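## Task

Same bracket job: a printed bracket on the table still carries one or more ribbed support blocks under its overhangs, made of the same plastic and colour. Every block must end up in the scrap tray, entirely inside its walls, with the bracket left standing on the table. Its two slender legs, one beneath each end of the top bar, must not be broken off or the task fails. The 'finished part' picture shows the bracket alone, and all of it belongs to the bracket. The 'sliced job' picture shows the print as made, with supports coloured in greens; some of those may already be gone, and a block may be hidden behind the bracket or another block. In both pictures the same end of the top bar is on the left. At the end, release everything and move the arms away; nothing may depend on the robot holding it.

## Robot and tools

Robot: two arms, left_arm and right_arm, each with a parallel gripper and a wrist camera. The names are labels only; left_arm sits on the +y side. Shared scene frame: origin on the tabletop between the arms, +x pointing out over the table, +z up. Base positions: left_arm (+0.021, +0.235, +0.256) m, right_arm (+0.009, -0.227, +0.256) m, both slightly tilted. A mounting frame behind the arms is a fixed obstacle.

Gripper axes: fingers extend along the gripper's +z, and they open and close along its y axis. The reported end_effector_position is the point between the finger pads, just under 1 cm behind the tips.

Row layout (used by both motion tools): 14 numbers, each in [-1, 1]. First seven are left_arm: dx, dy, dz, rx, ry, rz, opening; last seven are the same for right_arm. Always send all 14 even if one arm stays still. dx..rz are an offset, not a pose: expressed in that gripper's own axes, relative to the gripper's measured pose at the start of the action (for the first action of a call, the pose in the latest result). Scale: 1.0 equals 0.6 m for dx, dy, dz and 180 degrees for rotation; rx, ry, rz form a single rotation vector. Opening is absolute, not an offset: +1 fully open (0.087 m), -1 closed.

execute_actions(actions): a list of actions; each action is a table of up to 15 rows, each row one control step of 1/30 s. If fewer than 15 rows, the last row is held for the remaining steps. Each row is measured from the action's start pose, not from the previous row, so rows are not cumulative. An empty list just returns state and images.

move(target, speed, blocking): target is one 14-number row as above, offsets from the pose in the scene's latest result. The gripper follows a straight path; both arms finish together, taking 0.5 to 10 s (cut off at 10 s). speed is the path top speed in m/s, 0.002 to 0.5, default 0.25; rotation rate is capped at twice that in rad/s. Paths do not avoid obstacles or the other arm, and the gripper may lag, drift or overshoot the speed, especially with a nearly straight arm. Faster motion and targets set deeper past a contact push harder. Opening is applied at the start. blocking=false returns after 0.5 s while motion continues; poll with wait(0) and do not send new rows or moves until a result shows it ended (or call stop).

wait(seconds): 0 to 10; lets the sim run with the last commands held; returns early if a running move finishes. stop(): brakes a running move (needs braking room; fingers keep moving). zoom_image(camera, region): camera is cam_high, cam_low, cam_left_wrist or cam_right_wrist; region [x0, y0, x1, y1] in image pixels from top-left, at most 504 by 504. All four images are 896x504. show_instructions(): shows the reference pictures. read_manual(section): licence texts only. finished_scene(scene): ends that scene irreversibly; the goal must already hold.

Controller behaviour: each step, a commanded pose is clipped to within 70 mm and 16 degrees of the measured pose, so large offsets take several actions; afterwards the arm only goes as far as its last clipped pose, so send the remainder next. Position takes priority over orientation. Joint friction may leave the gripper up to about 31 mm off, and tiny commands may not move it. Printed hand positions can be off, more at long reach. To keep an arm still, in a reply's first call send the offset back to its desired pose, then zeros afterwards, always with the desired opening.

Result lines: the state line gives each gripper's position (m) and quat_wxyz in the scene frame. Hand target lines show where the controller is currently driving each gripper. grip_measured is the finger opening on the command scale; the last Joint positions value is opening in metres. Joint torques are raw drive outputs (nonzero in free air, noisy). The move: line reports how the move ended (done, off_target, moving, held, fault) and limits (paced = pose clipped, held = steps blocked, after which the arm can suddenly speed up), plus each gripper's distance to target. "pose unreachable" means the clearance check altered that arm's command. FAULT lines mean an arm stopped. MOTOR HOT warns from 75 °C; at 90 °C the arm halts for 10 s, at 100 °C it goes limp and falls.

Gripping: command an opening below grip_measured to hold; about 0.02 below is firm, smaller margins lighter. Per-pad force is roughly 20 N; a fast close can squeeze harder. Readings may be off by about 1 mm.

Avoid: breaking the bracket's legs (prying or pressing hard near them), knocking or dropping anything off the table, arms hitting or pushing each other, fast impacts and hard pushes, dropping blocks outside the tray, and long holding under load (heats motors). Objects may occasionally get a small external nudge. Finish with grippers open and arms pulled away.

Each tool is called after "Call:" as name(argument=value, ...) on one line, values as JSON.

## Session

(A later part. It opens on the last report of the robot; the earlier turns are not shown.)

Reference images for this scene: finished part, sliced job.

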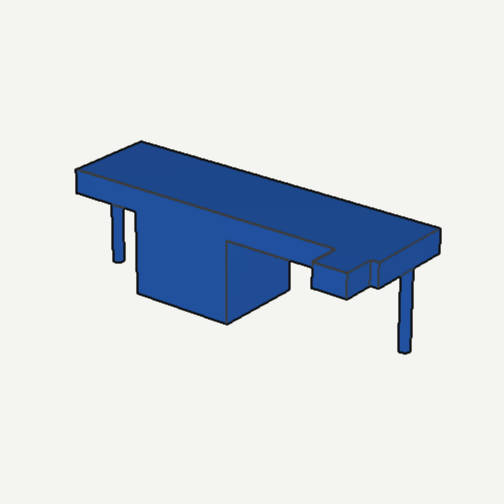

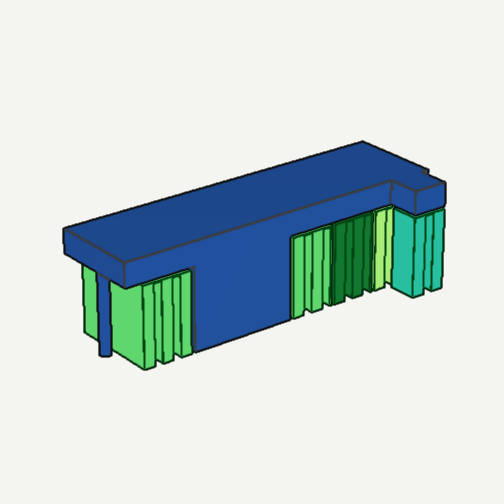

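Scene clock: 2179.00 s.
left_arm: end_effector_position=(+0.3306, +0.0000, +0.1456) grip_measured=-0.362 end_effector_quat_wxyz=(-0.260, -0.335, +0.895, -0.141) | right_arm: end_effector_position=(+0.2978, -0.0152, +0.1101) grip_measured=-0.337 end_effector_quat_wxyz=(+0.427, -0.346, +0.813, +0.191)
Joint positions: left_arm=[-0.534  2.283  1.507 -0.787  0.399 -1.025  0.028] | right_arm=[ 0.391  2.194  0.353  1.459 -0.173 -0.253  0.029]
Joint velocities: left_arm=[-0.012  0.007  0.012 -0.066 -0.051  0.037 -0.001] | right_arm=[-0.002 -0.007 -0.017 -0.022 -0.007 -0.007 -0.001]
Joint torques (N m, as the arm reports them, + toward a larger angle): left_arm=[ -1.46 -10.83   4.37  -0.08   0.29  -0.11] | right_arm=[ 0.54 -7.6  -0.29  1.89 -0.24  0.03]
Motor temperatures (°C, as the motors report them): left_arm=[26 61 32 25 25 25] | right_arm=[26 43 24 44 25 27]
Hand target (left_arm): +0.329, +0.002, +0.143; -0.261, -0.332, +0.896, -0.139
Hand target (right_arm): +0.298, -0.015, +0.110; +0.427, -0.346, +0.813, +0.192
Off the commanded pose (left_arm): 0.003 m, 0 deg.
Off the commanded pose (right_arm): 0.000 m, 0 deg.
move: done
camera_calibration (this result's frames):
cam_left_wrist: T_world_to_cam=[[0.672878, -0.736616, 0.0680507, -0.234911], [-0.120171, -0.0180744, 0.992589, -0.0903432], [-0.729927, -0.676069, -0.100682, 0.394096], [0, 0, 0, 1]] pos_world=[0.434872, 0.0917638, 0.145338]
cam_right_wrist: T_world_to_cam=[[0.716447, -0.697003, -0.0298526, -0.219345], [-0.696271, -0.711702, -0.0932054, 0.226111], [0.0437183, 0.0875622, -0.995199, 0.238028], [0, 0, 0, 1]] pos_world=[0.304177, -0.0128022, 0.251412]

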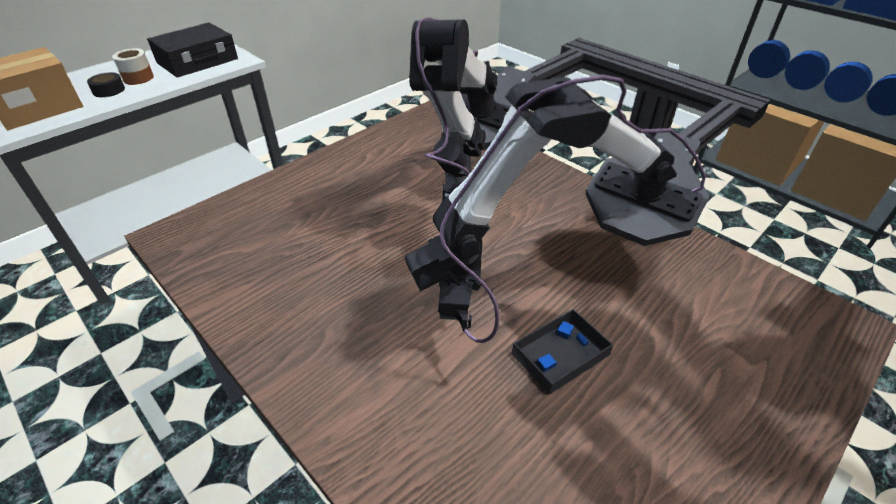

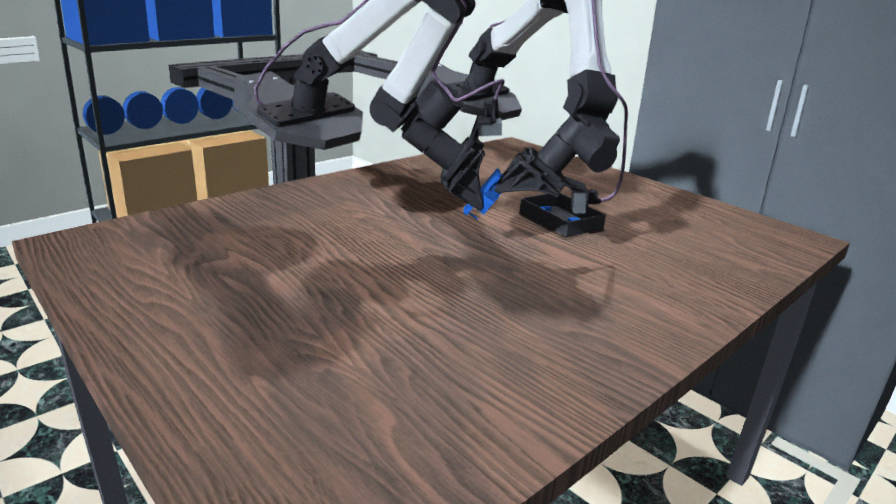

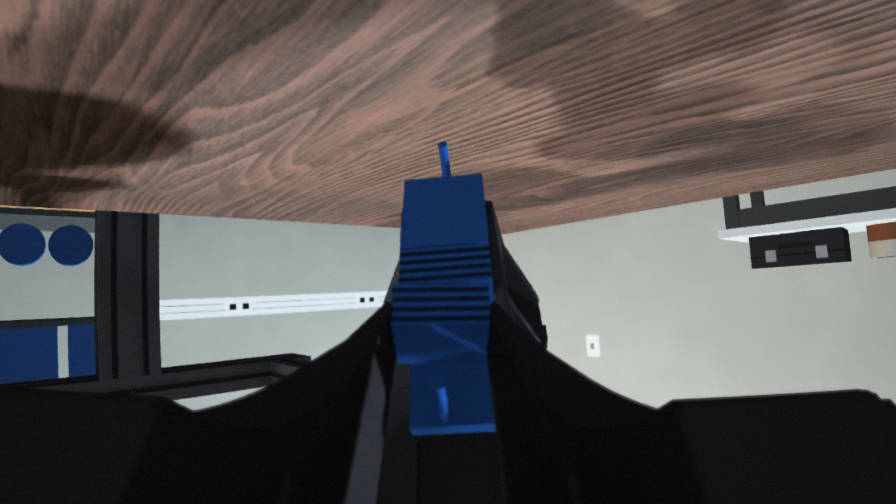

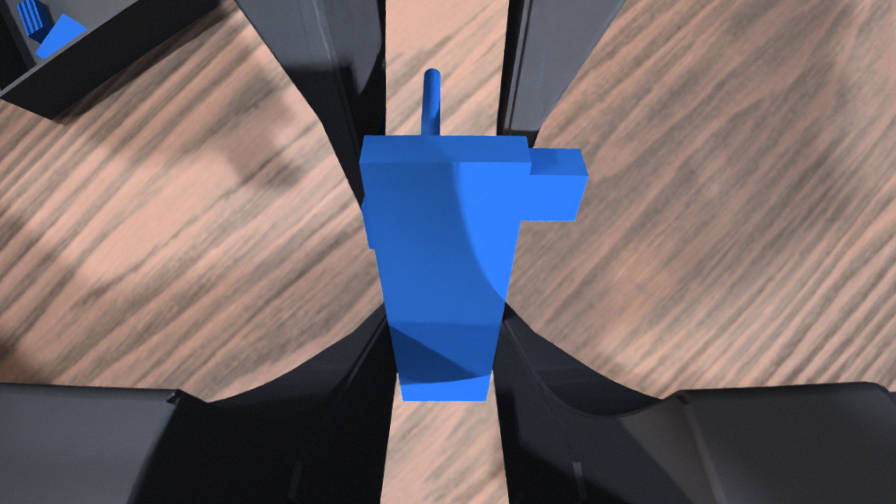

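Call:
execute_actions(actions=[[[-0.004,0,0.004,0,-0.003,0,-0.40,0,0,0,0,0,0,-0.40],[-0.007,0,0.005,-0.0005,-0.006,0,-0.40,0,0,0,0,0,0,-0.40],[-0.010,0,0.006,-0.0007,-0.008,0,-0.40,0,0,0,0,0,0,-0.40],[-0.012,0,0.007,-0.001,-0.010,0,-0.40,0,0,0,0,0,0,-0.40],[-0.014,0,0.007,-0.001,-0.012,0,-0.40,0,0,0,0,0,0,-0.40],[-0.016,0,0.008,-0.0012,-0.014,0,-0.40,0,0,0,0,0,0,-0.40],[-0.018,0,0.008,-0.0014,-0.016,0,-0.40,0,0,0,0,0,0,-0.40],[-0.020,0,0.008,-0.0016,-0.017,0,-0.40,0,0,0,0,0,0,-0.40],[-0.022,0,0.008,-0.0018,-0.019,0,-0.40,0,0,0,0,0,0,-0.40],[-0.024,0,0.008,-0.002,-0.020,0,-0.40,0,0,0,0,0,0,-0.40],[-0.026,0,0.008,-0.002,-0.022,0,-0.40,0,0,0,0,0,0,-0.40]],[[-0.008,0,0.008,-0.0006,-0.007,0,-0.40,0,0,0,0,0,0,-0.40],[-0.010,0,0.008,-0.0007,-0.008,0,-0.40,0,0,0,0,0,0,-0.40],[-0.012,0,0.008,-0.001,-0.010,0,-0.40,0,0,0,0,0,0,-0.40],[-0.014,0,0.008,-0.001,-0.012,0,-0.40,0,0,0,0,0,0,-0.40],[-0.016,0,0.008,-0.0012,-0.014,0,-0.40,0,0,0,0,0,0,-0.40],[-0.018,0,0.008,-0.0014,-0.016,0,-0.40,0,0,0,0,0,0,-0.40],[-0.020,0,0.008,-0.0016,-0.017,0,-0.40,0,0,0,0,0,0,-0.40],[-0.022,0,0.008,-0.0018,-0.019,0,-0.40,0,0,0,0,0,0,-0.40],[-0.024,0,0.008,-0.002,-0.020,0,-0.40,0,0,0,0,0,0,-0.40],[-0.026,0,0.008,-0.002,-0.022,0,-0.40,0,0,0,0,0,0,-0.40]]])

Scene clock: 2190.50 s.
left_arm: end_effector_position=(+0.3387, +0.0086, +0.1341) grip_measured=-0.362 end_effector_quat_wxyz=(-0.225, -0.335, +0.907, -0.119) | right_arm: end_effector_position=(+0.2959, -0.0160, +0.1082) grip_measured=-0.337 end_effector_quat_wxyz=(+0.422, -0.347, +0.815, +0.191)
Joint positions: left_arm=[-0.534  2.283  1.507 -0.758  0.317 -1.027  0.028] | right_arm=[ 0.391  2.194  0.353  1.448 -0.173 -0.253  0.029]
Joint velocities: left_arm=[-0.002 -0.027  0.007  0.022 -0.037  0.066 -0.   ] | right_arm=[-0.012 -0.007  0.007  0.022 -0.051 -0.051  0.   ]
Joint torques (N m, as the arm reports them, + toward a larger angle): left_arm=[ -1.39 -10.75   4.57   0.18   0.12  -0.21] | right_arm=[ 0.61 -7.57 -0.3   1.93 -0.25  0.03]
Motor temperatures (°C, as the motors report them): left_arm=[25 62 32 25 25 25] | right_arm=[26 43 24 44 25 27]
Hand target (left_arm): +0.343, +0.011, +0.128; -0.212, -0.339, +0.909, -0.115
Hand target (right_arm): +0.297, -0.015, +0.109; +0.425, -0.346, +0.814, +0.191
Off the commanded pose (left_arm): 0.008 m, 2 deg.
Off the commanded pose (right_arm): 0.002 m, 0 deg.
camera_calibration (this result's frames):
cam_left_wrist: T_world_to_cam=[[0.661654, -0.747732, 0.0557723, -0.227676], [-0.175502, -0.0821238, 0.981048, -0.0569636], [-0.728981, -0.658903, -0.185566, 0.415566], [0, 0, 0, 1]] pos_world=[0.443586, 0.0988989, 0.145697]
cam_right_wrist: T_world_to_cam=[[0.71709, -0.696207, -0.0328203, -0.21849], [-0.696143, -0.713127, -0.0826674, 0.222867], [0.0341485, 0.0821276, -0.996037, 0.239107], [0, 0, 0, 1]] pos_world=[0.303659, -0.0128186, 0.249413]

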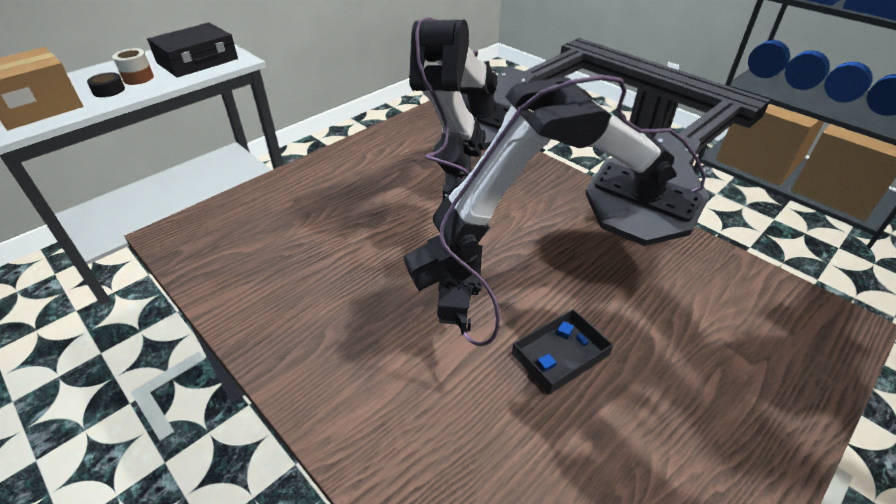

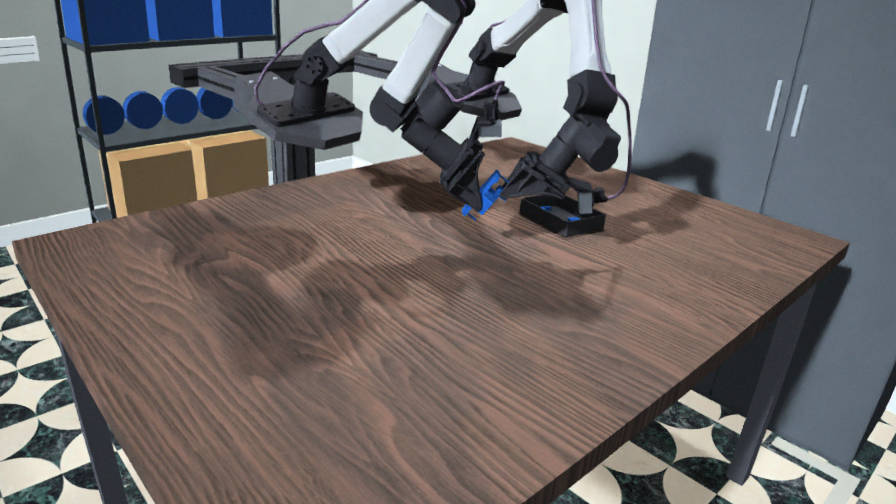

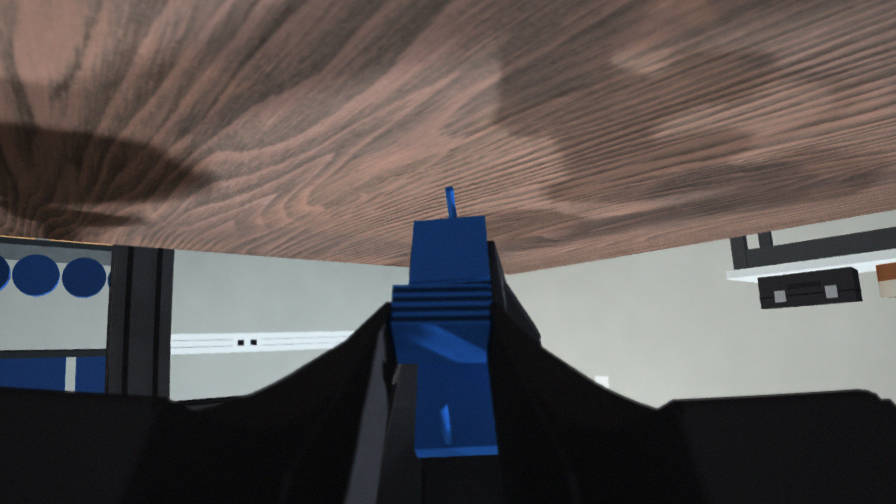

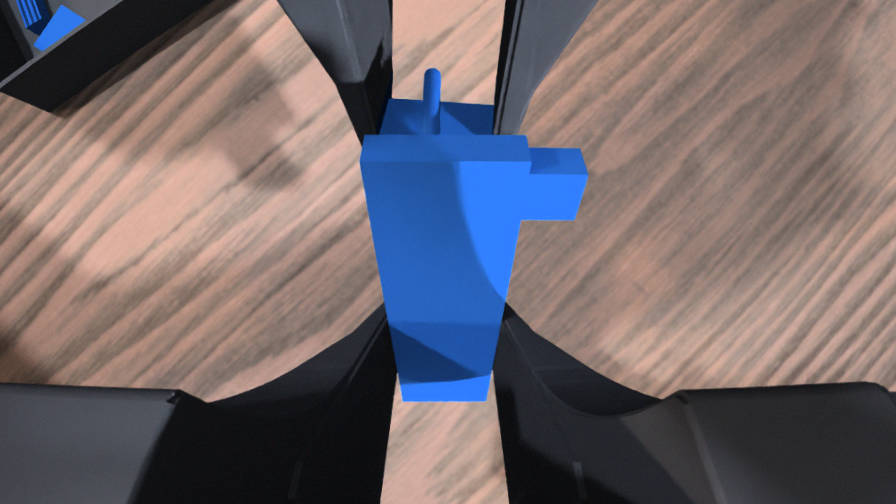

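Call:
execute_actions(actions=[[[-0.010,0,0.003,-0.0007,-0.008,0,-0.40,0,0,0,0,0,0,-0.40],[-0.012,0,0.002,-0.001,-0.010,0,-0.40,0,0,0,0,0,0,-0.40],[-0.014,0,0.001,-0.001,-0.012,0,-0.40,0,0,0,0,0,0,-0.40],[-0.016,0,0,-0.0012,-0.014,0,-0.40,0,0,0,0,0,0,-0.40],[-0.018,0,0,-0.0014,-0.016,0,-0.40,0,0,0,0,0,0,-0.40],[-0.020,0,0,-0.0016,-0.017,0,-0.40,0,0,0,0,0,0,-0.40],[-0.022,0,0,-0.0018,-0.019,0,-0.40,0,0,0,0,0,0,-0.40],[-0.024,0,0,-0.002,-0.020,0,-0.40,0,0,0,0,0,0,-0.40],[-0.026,0,0,-0.002,-0.022,0,-0.40,0,0,0,0,0,0,-0.40],[-0.028,0,0,-0.002,-0.024,0,-0.40,0,0,0,0,0,0,-0.40]],[[-0.010,0,0,-0.0007,-0.008,0,-0.40,0,0,0,0,0,0,-0.40],[-0.012,0,0,-0.001,-0.010,0,-0.40,0,0,0,0,0,0,-0.40],[-0.014,0,0,-0.001,-0.012,0,-0.40,0,0,0,0,0,0,-0.40],[-0.016,0,0,-0.0012,-0.014,0,-0.40,0,0,0,0,0,0,-0.40],[-0.018,0,0,-0.0014,-0.016,0,-0.40,0,0,0,0,0,0,-0.40],[-0.020,0,0,-0.0016,-0.017,0,-0.40,0,0,0,0,0,0,-0.40],[-0.022,0,0,-0.0018,-0.019,0,-0.40,0,0,0,0,0,0,-0.40],[-0.024,0,0,-0.002,-0.020,0,-0.40,0,0,0,0,0,0,-0.40],[-0.026,0,0,-0.002,-0.022,0,-0.40,0,0,0,0,0,0,-0.40],[-0.028,0,0,-0.002,-0.024,0,-0.40,0,0,0,0,0,0,-0.40]]])

Scene clock: 2199.63 s.
left_arm: end_effector_position=(+0.3447, +0.0221, +0.1228) grip_measured=-0.362 end_effector_quat_wxyz=(-0.189, -0.334, +0.920, -0.084) | right_arm: end_effector_position=(+0.2950, -0.0164, +0.1073) grip_measured=-0.337 end_effector_quat_wxyz=(+0.420, -0.347, +0.817, +0.191)
Joint positions: left_arm=[-0.534  2.283  1.507 -0.745  0.214 -1.028  0.028] | right_arm=[ 0.391  2.194  0.353  1.443 -0.173 -0.253  0.029]
Joint velocities: left_arm=[-0.012  0.002 -0.007 -0.037 -0.125  0.007  0.   ] | right_arm=[ 0.032  0.012 -0.002 -0.022 -0.037  0.037  0.   ]
Joint torques (N m, as the arm reports them, + toward a larger angle): left_arm=[ -0.92 -11.44   4.94   0.15   0.1   -0.18] | right_arm=[ 0.57 -7.65 -0.25  1.87 -0.24  0.02]
Motor temperatures (°C, as the motors report them): left_arm=[25 62 32 25 25 25] | right_arm=[26 43 24 44 25 27]
Hand target (left_arm): +0.353, +0.025, +0.121; -0.174, -0.338, +0.921, -0.087
Hand target (right_arm): +0.295, -0.016, +0.107; +0.420, -0.347, +0.817, +0.191
Off the commanded pose (left_arm): 0.009 m, 2 deg.
Off the commanded pose (right_arm): 0.000 m, 0 deg.
camera_calibration (this result's frames):
cam_left_wrist: T_world_to_cam=[[0.64691, -0.762324, 0.0192076, -0.211067], [-0.223932, -0.165831, 0.960393, -0.022569], [-0.728946, -0.625589, -0.277986, 0.437373], [0, 0, 0, 1]] pos_world=[0.450309, 0.108972, 0.147313]
cam_right_wrist: T_world_to_cam=[[0.717391, -0.695828, -0.0342567, -0.218075], [-0.696045, -0.713795, -0.0775778, 0.221297], [0.0295286, 0.0794978, -0.996398, 0.239615], [0, 0, 0, 1]] pos_world=[0.303402, -0.0128307, 0.248449]

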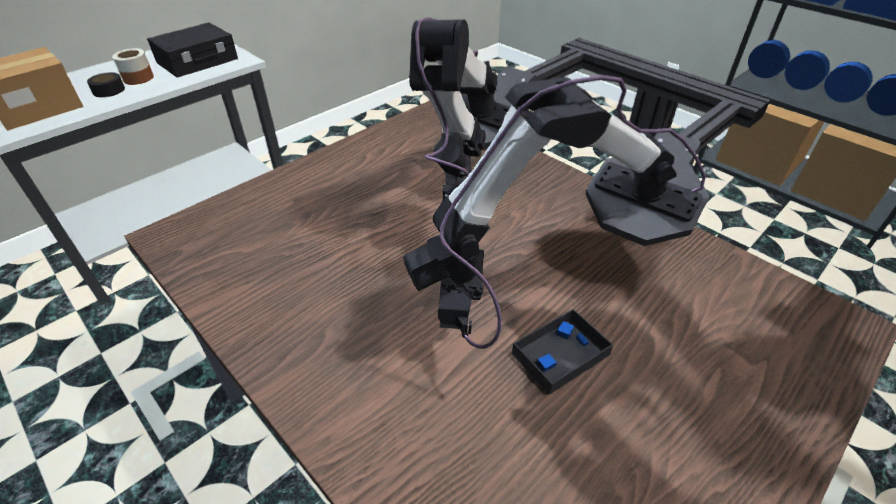

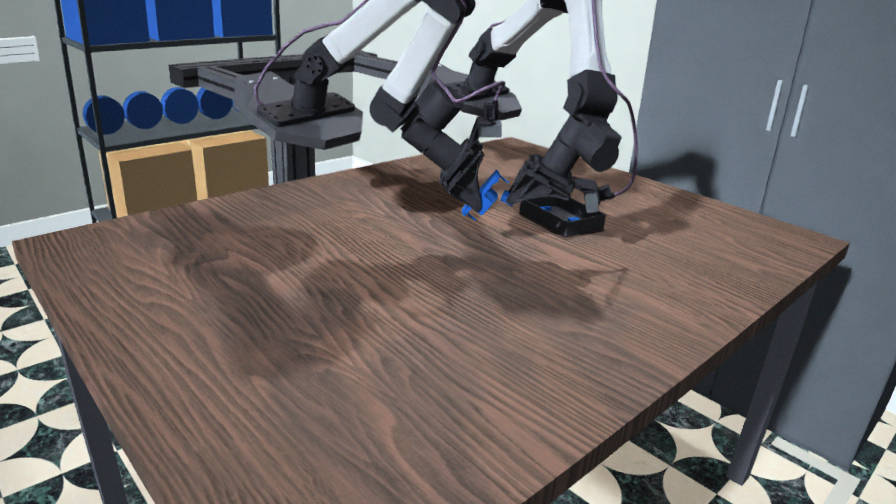

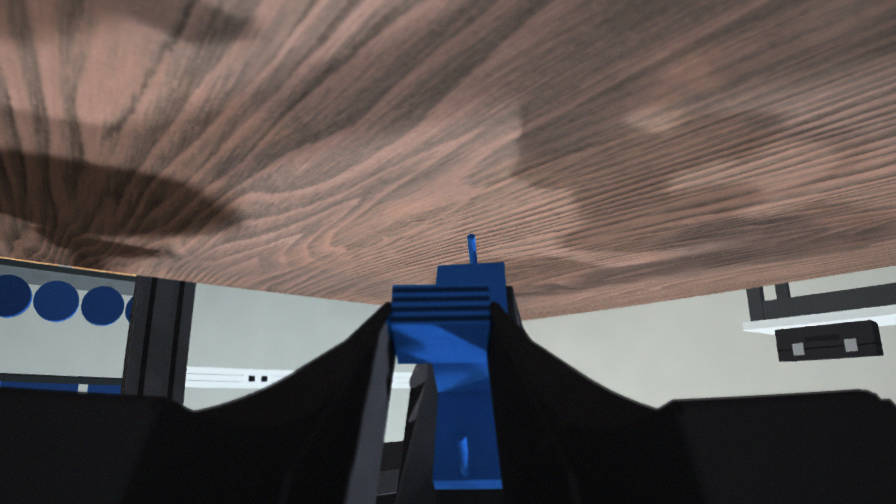

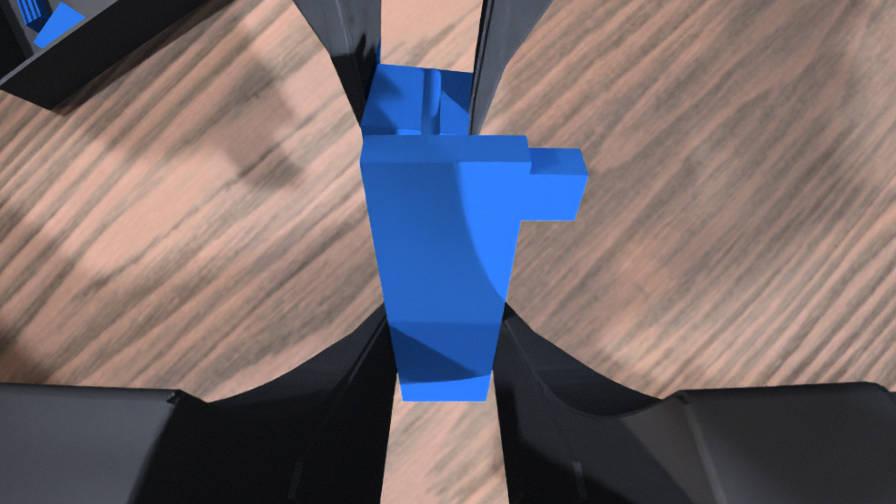

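Call:
move(target=[-0.2249,0.3690,-0.0417,0.0374,-0.1300,-0.2196,-0.39,0,0,0,0,0,0,-0.40], speed=0.15)

Scene clock: 2220.17 s.
left_arm: end_effector_position=(+0.3108, +0.2794, +0.0840) grip_measured=-0.362 end_effector_quat_wxyz=(-0.002, -0.639, +0.769, +0.002) | right_arm: end_effector_position=(+0.2950, -0.0164, +0.1073) grip_measured=-0.337 end_effector_quat_wxyz=(+0.420, -0.347, +0.817, +0.191)
Joint positions: left_arm=[ 0.1    1.956  0.819 -0.156  0.009 -1.109  0.028] | right_arm=[ 0.391  2.194  0.353  1.443 -0.173 -0.253  0.029]
Joint velocities: left_arm=[ 0.017 -0.012 -0.007 -0.022  0.007  0.022 -0.   ] | right_arm=[-0.002 -0.017  0.012 -0.022  0.037  0.007 -0.   ]
Joint torques (N m, as the arm reports them, + toward a larger angle): left_arm=[ 1.48 -9.15  0.68  0.5  -0.12 -0.17] | right_arm=[ 0.55 -7.59 -0.31  1.86 -0.24  0.03]
Motor temperatures (°C, as the motors report them): left_arm=[25 64 32 25 25 25] | right_arm=[26 43 24 44 25 27]
Hand target (left_arm): +0.307, +0.282, +0.085; +0.003, -0.642, +0.767, +0.004
Hand target (right_arm): +0.295, -0.016, +0.107; +0.420, -0.347, +0.817, +0.191
Off the commanded pose (left_arm): 0.007 m, 1 deg.
Off the commanded pose (right_arm): 0.000 m, 0 deg.
move: done
camera_calibration (this result's frames):
cam_left_wrist: T_world_to_cam=[[0.983867, -0.178337, -0.0141727, -0.257314], [-0.103725, -0.633197, 0.767009, 0.159208], [-0.14576, -0.753165, -0.64148, 0.447766], [0, 0, 0, 1]] pos_world=[0.334943, 0.392163, 0.161472]
cam_right_wrist: T_world_to_cam=[[0.717391, -0.695828, -0.0342567, -0.218075], [-0.696045, -0.713795, -0.0775778, 0.221297], [0.0295286, 0.0794978, -0.996398, 0.239615], [0, 0, 0, 1]] pos_world=[0.303402, -0.0128307, 0.248449]

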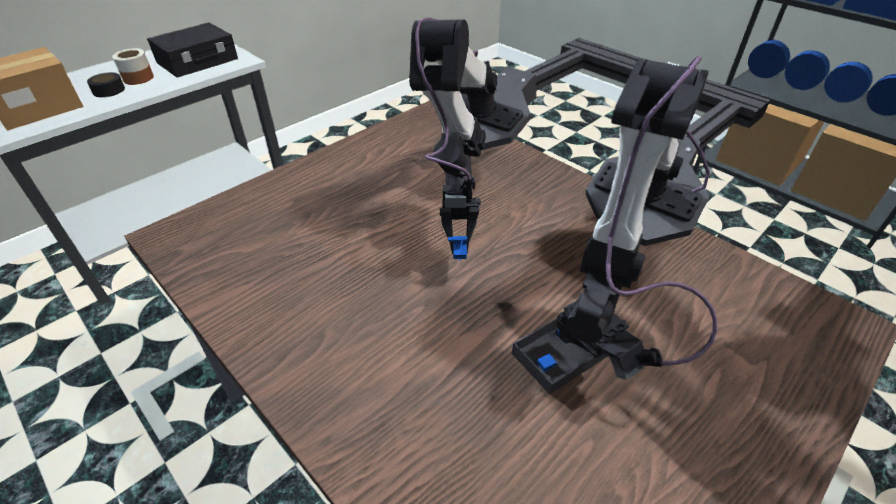

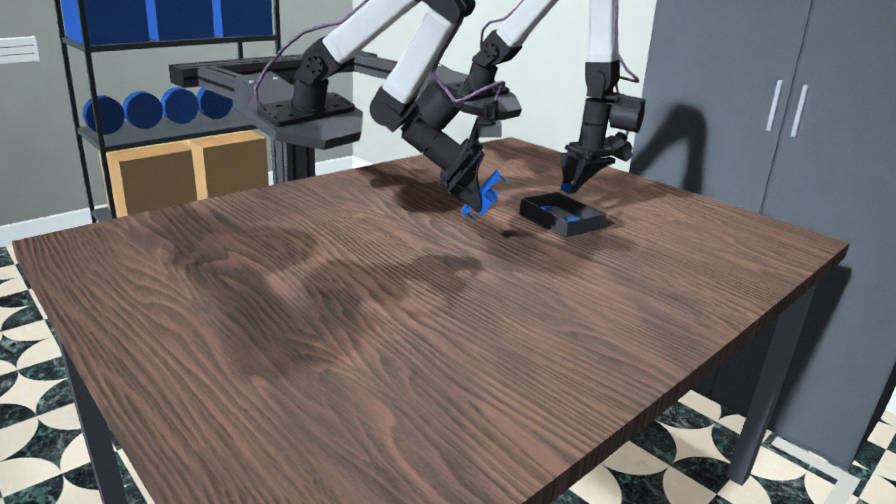

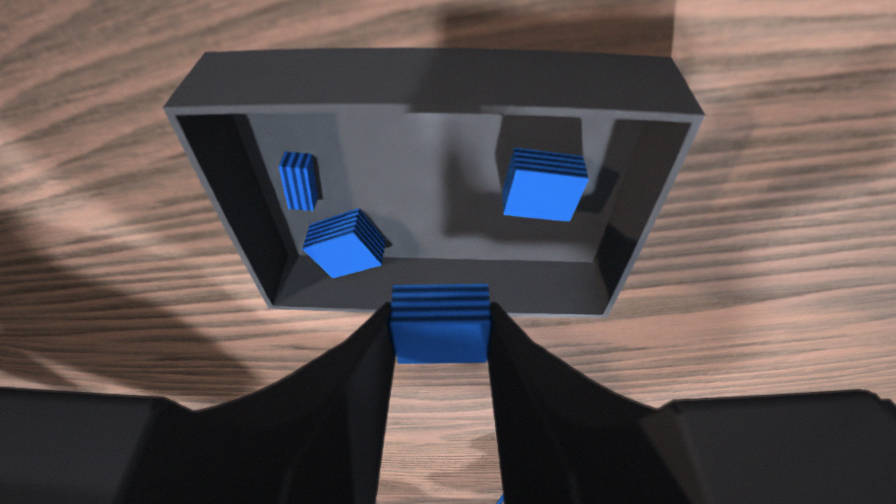

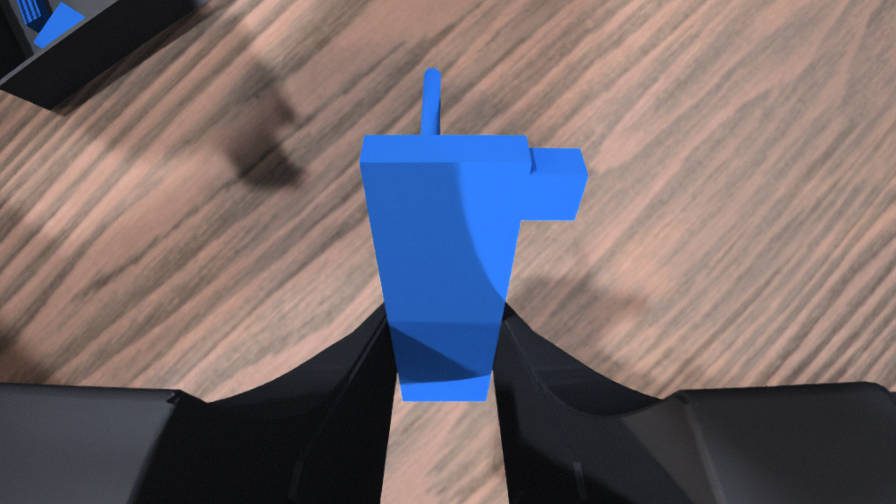

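Call:
move(target=[0.005,0.001,0.118,0,0,0,-0.39,0,0,0,0,0,0,-0.40], speed=0.07)

Scene clock: 2226.80 s.
left_arm: end_effector_position=(+0.3029, +0.2778, +0.0193) grip_measured=-0.362 end_effector_quat_wxyz=(-0.006, -0.641, +0.768, +0.004) | right_arm: end_effector_position=(+0.2950, -0.0164, +0.1073) grip_measured=-0.337 end_effector_quat_wxyz=(+0.420, -0.347, +0.817, +0.191)
Joint positions: left_arm=[ 0.1    2.217  0.858  0.058  0.009 -1.113  0.028] | right_arm=[ 0.391  2.194  0.353  1.443 -0.173 -0.253  0.029]
Joint velocities: left_arm=[ 0.002  0.002 -0.012 -0.007  0.022  0.037 -0.001] | right_arm=[ 0.007 -0.002 -0.007  0.007  0.022  0.037 -0.002]
Joint torques (N m, as the arm reports them, + toward a larger angle): left_arm=[-0.46 -6.5   3.1   0.47 -0.05 -0.21] | right_arm=[ 0.56 -7.65 -0.34  1.87 -0.24  0.02]
Motor temperatures (°C, as the motors report them): left_arm=[25 63 32 25 25 25] | right_arm=[26 43 24 44 25 27]
Hand target (left_arm): +0.308, +0.276, +0.013; -0.002, -0.639, +0.769, +0.002
Hand target (right_arm): +0.295, -0.016, +0.107; +0.420, -0.347, +0.817, +0.191
Off the commanded pose (left_arm): 0.009 m, 1 deg.
Off the commanded pose (right_arm): 0.000 m, 0 deg.
move: done
camera_calibration (this result's frames):
cam_left_wrist: T_world_to_cam=[[0.984538, -0.173777, -0.022064, -0.252093], [-0.0942843, -0.63185, 0.769335, 0.203727], [-0.147634, -0.755359, -0.638465, 0.405068], [0, 0, 0, 1]] pos_world=[0.327206, 0.390889, 0.0963252]
cam_right_wrist: T_world_to_cam=[[0.717391, -0.695828, -0.0342567, -0.218075], [-0.696045, -0.713795, -0.0775778, 0.221297], [0.0295286, 0.0794978, -0.996398, 0.239615], [0, 0, 0, 1]] pos_world=[0.303402, -0.0128307, 0.248449]

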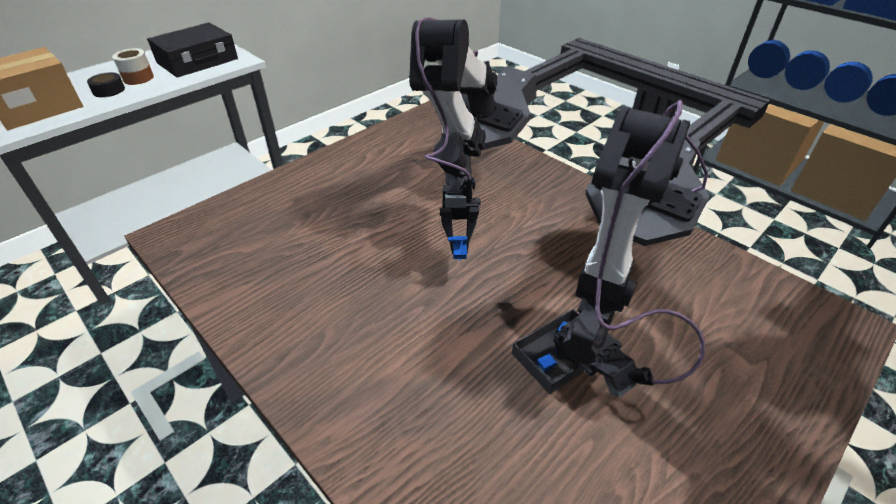

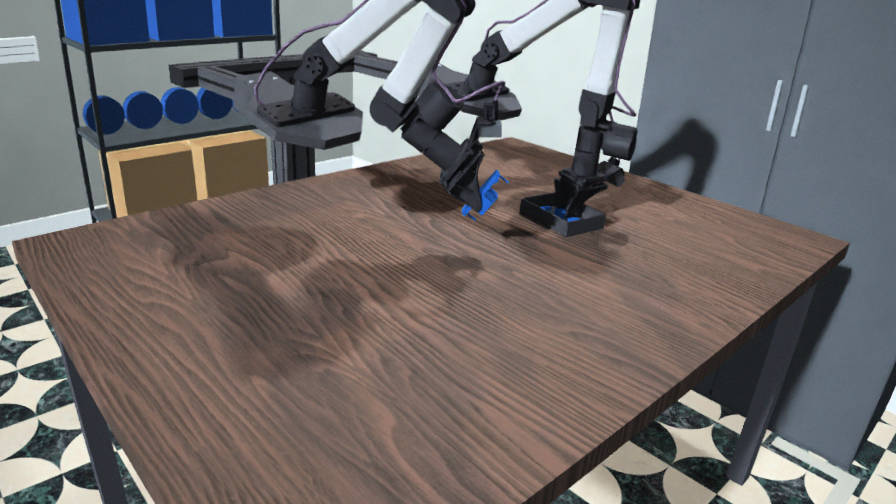

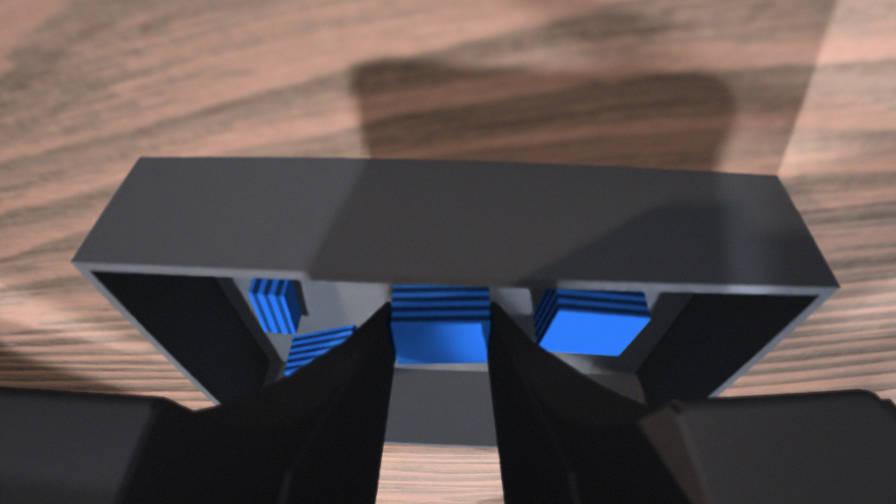

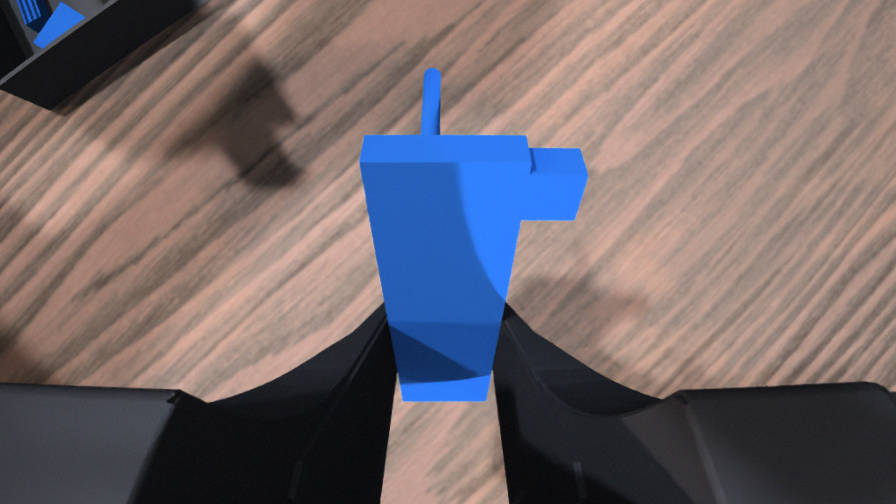

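Call:
execute_actions(actions=[[[0.002,-0.008,0.011,0,0,0,-0.39,0,0,0,0,0,0,-0.40],[0.002,-0.008,0.012,0,0,0,-0.39,0,0,0,0,0,0,-0.40],[0.002,-0.008,0.013,0,0,0,-0.39,0,0,0,0,0,0,-0.40],[0.002,-0.008,0.014,0,0,0,-0.39,0,0,0,0,0,0,-0.40],[0.002,-0.008,0.015,0,0,0,-0.39,0,0,0,0,0,0,-0.40],[0.002,-0.008,0.016,0,0,0,-0.39,0,0,0,0,0,0,-0.40]]])

Scene clock: 2231.67 s.
left_arm: end_effector_position=(+0.3033, +0.2779, +0.0193) grip_measured=-0.362 end_effector_quat_wxyz=(-0.006, -0.642, +0.766, +0.004) | right_arm: end_effector_position=(+0.2950, -0.0164, +0.1073) grip_measured=-0.337 end_effector_quat_wxyz=(+0.420, -0.347, +0.817, +0.191)
Joint positions: left_arm=[ 0.1    2.217  0.858  0.059  0.009 -1.118  0.028] | right_arm=[ 0.391  2.194  0.353  1.443 -0.173 -0.253  0.029]
Joint velocities: left_arm=[-0.007  0.002 -0.012 -0.022  0.022 -0.007 -0.   ] | right_arm=[-0.002  0.007  0.012 -0.037  0.037  0.037 -0.001]
Joint torques (N m, as the arm reports them, + toward a larger angle): left_arm=[-0.45 -5.56  3.78  0.46 -0.05 -0.23] | right_arm=[ 0.63 -7.59 -0.29  1.87 -0.26  0.04]
Motor temperatures (°C, as the motors report them): left_arm=[25 62 32 25 25 25] | right_arm=[26 43 24 44 25 27]
Hand target (left_arm): +0.307, +0.276, +0.010; -0.006, -0.641, +0.768, +0.004
Hand target (right_arm): +0.295, -0.016, +0.107; +0.420, -0.347, +0.817, +0.191
Off the commanded pose (left_arm): 0.011 m, 0 deg.
Off the commanded pose (right_arm): 0.000 m, 0 deg.
camera_calibration (this result's frames):
cam_left_wrist: T_world_to_cam=[[0.985273, -0.169647, -0.0213943, -0.253822], [-0.0921967, -0.632448, 0.769096, 0.203327], [-0.144006, -0.755797, -0.638775, 0.404152], [0, 0, 0, 1]] pos_world=[0.327031, 0.39099, 0.0963541]
cam_right_wrist: T_world_to_cam=[[0.717391, -0.695828, -0.0342567, -0.218075], [-0.696045, -0.713795, -0.0775778, 0.221297], [0.0295286, 0.0794978, -0.996398, 0.239615], [0, 0, 0, 1]] pos_world=[0.303402, -0.0128307, 0.248449]

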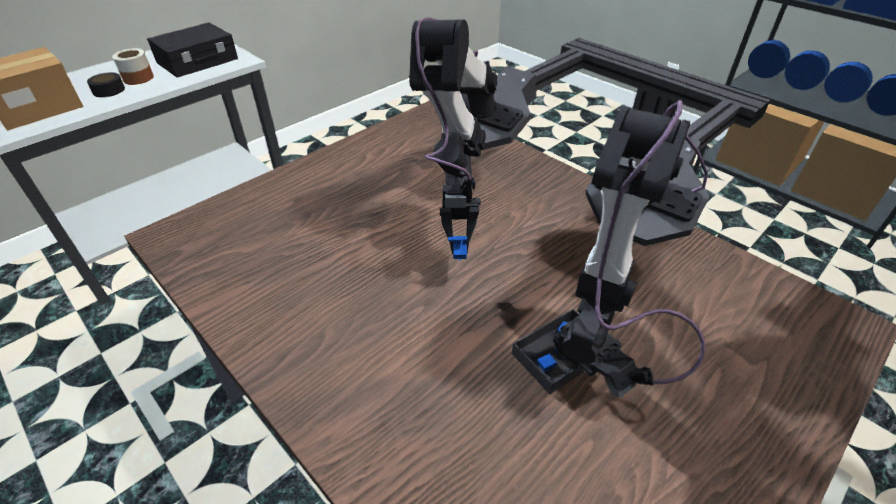

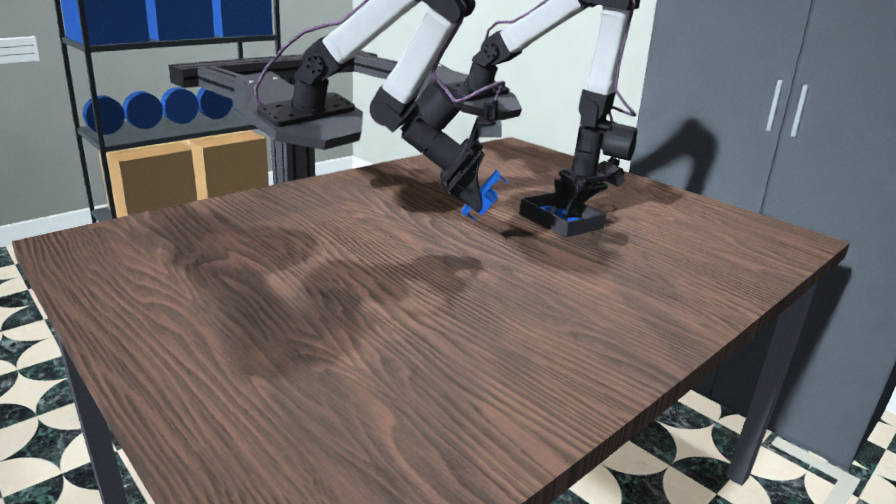

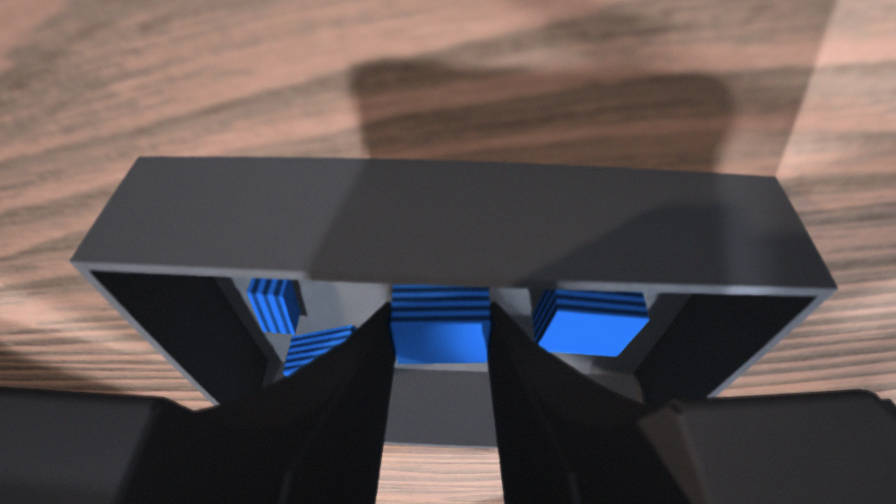

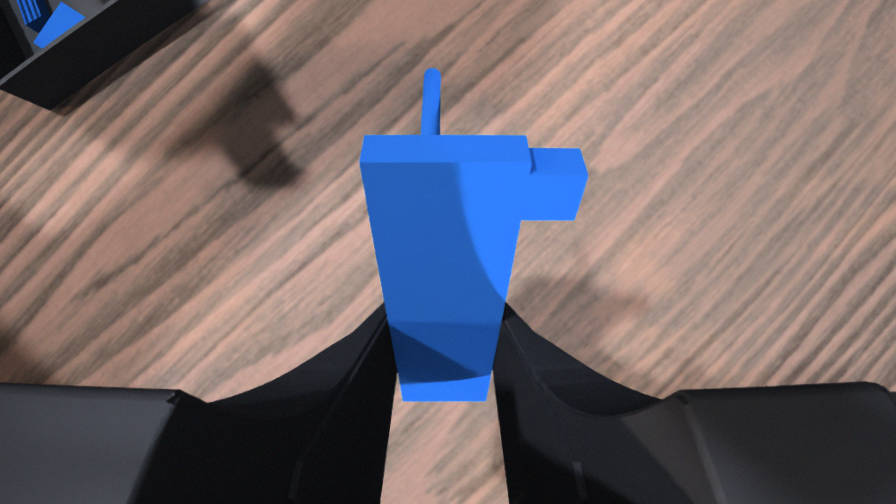

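Call:
execute_actions(actions=[[[0.002,-0.008,0.016,0,0,0,-0.39,0,0,0,0,0,0,-0.40],[0.002,-0.008,0.017,0,0,0,-0.39,0,0,0,0,0,0,-0.40],[0.002,-0.008,0.018,0,0,0,-0.39,0,0,0,0,0,0,-0.40],[0.002,-0.008,0.019,0,0,0,-0.39,0,0,0,0,0,0,-0.40]]])

Scene clock: 2240.03 s.
left_arm: end_effector_position=(+0.3022, +0.2775, +0.0148) grip_measured=-0.362 end_effector_quat_wxyz=(-0.010, -0.644, +0.765, +0.006) | right_arm: end_effector_position=(+0.2950, -0.0164, +0.1073) grip_measured=-0.337 end_effector_quat_wxyz=(+0.420, -0.347, +0.817, +0.191)
Joint positions: left_arm=[ 0.1    2.238  0.868  0.061  0.009 -1.122  0.028] | right_arm=[ 0.391  2.194  0.353  1.443 -0.173 -0.253  0.029]
Joint velocities: left_arm=[-0.007  0.002 -0.027 -0.007 -0.066  0.022  0.   ] | right_arm=[-0.007 -0.017 -0.007  0.007  0.007 -0.007  0.   ]
Joint torques (N m, as the arm reports them, + toward a larger angle): left_arm=[-0.4  -6.56  3.14  0.46 -0.07 -0.2 ] | right_arm=[ 0.57 -7.65 -0.24  1.85 -0.26  0.02]
Motor temperatures (°C, as the motors report them): left_arm=[25 59 32 25 25 25] | right_arm=[26 43 24 44 25 27]
Hand target (left_arm): +0.307, +0.276, +0.008; -0.006, -0.642, +0.766, +0.004
Hand target (right_arm): +0.295, -0.016, +0.107; +0.420, -0.347, +0.817, +0.191
Off the commanded pose (left_arm): 0.009 m, 1 deg.
Off the commanded pose (right_arm): 0.000 m, 0 deg.
camera_calibration (this result's frames):
cam_left_wrist: T_world_to_cam=[[0.985798, -0.165476, -0.0286418, -0.254096], [-0.0835477, -0.631192, 0.771114, 0.203507], [-0.145679, -0.757769, -0.636053, 0.401849], [0, 0, 0, 1]] pos_world=[0.326031, 0.390914, 0.0913925]
cam_right_wrist: T_world_to_cam=[[0.717391, -0.695828, -0.0342567, -0.218075], [-0.696045, -0.713795, -0.0775778, 0.221297], [0.0295286, 0.0794978, -0.996398, 0.239615], [0, 0, 0, 1]] pos_world=[0.303402, -0.0128307, 0.248449]

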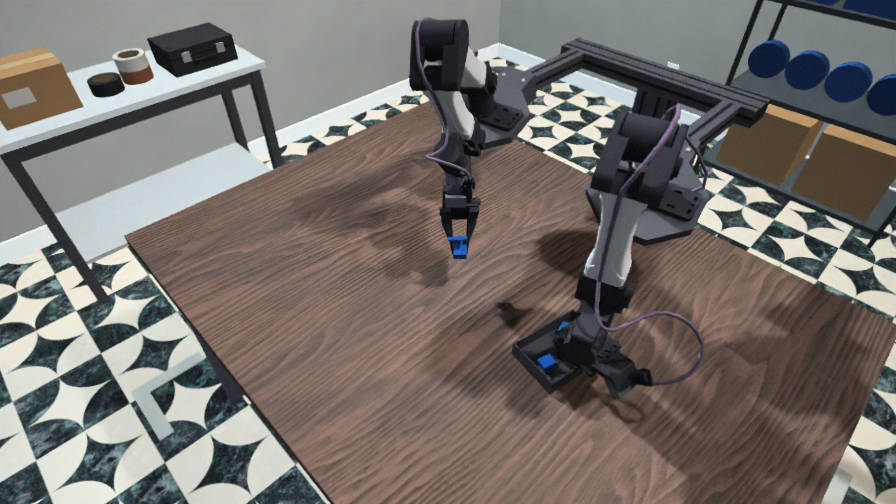

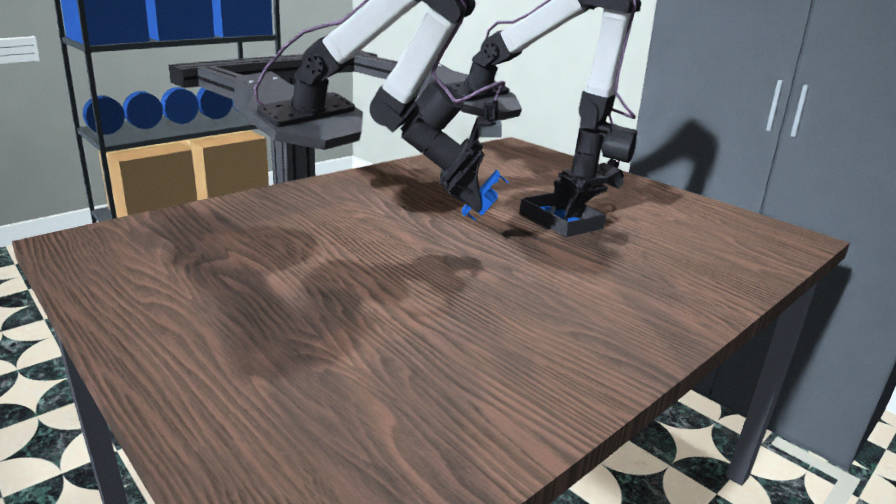

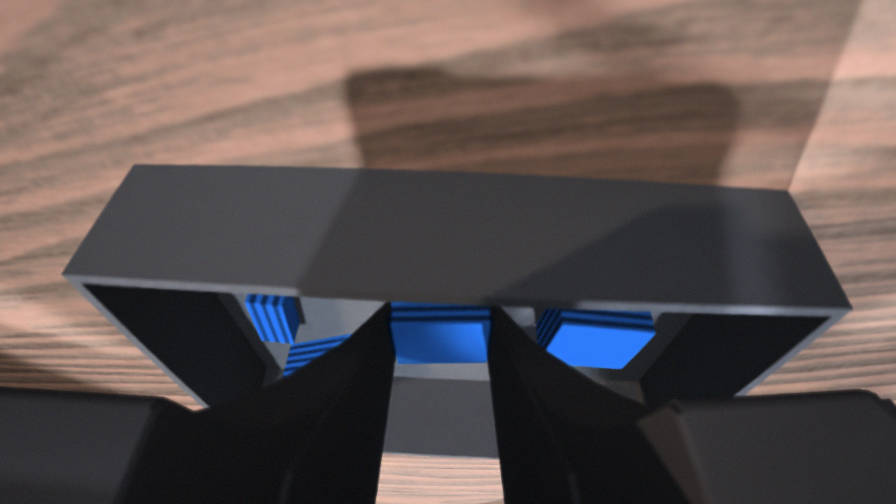

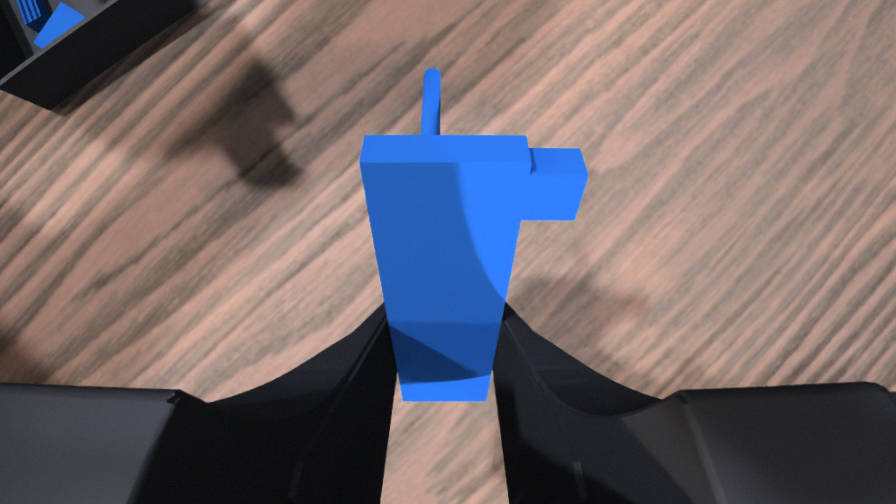

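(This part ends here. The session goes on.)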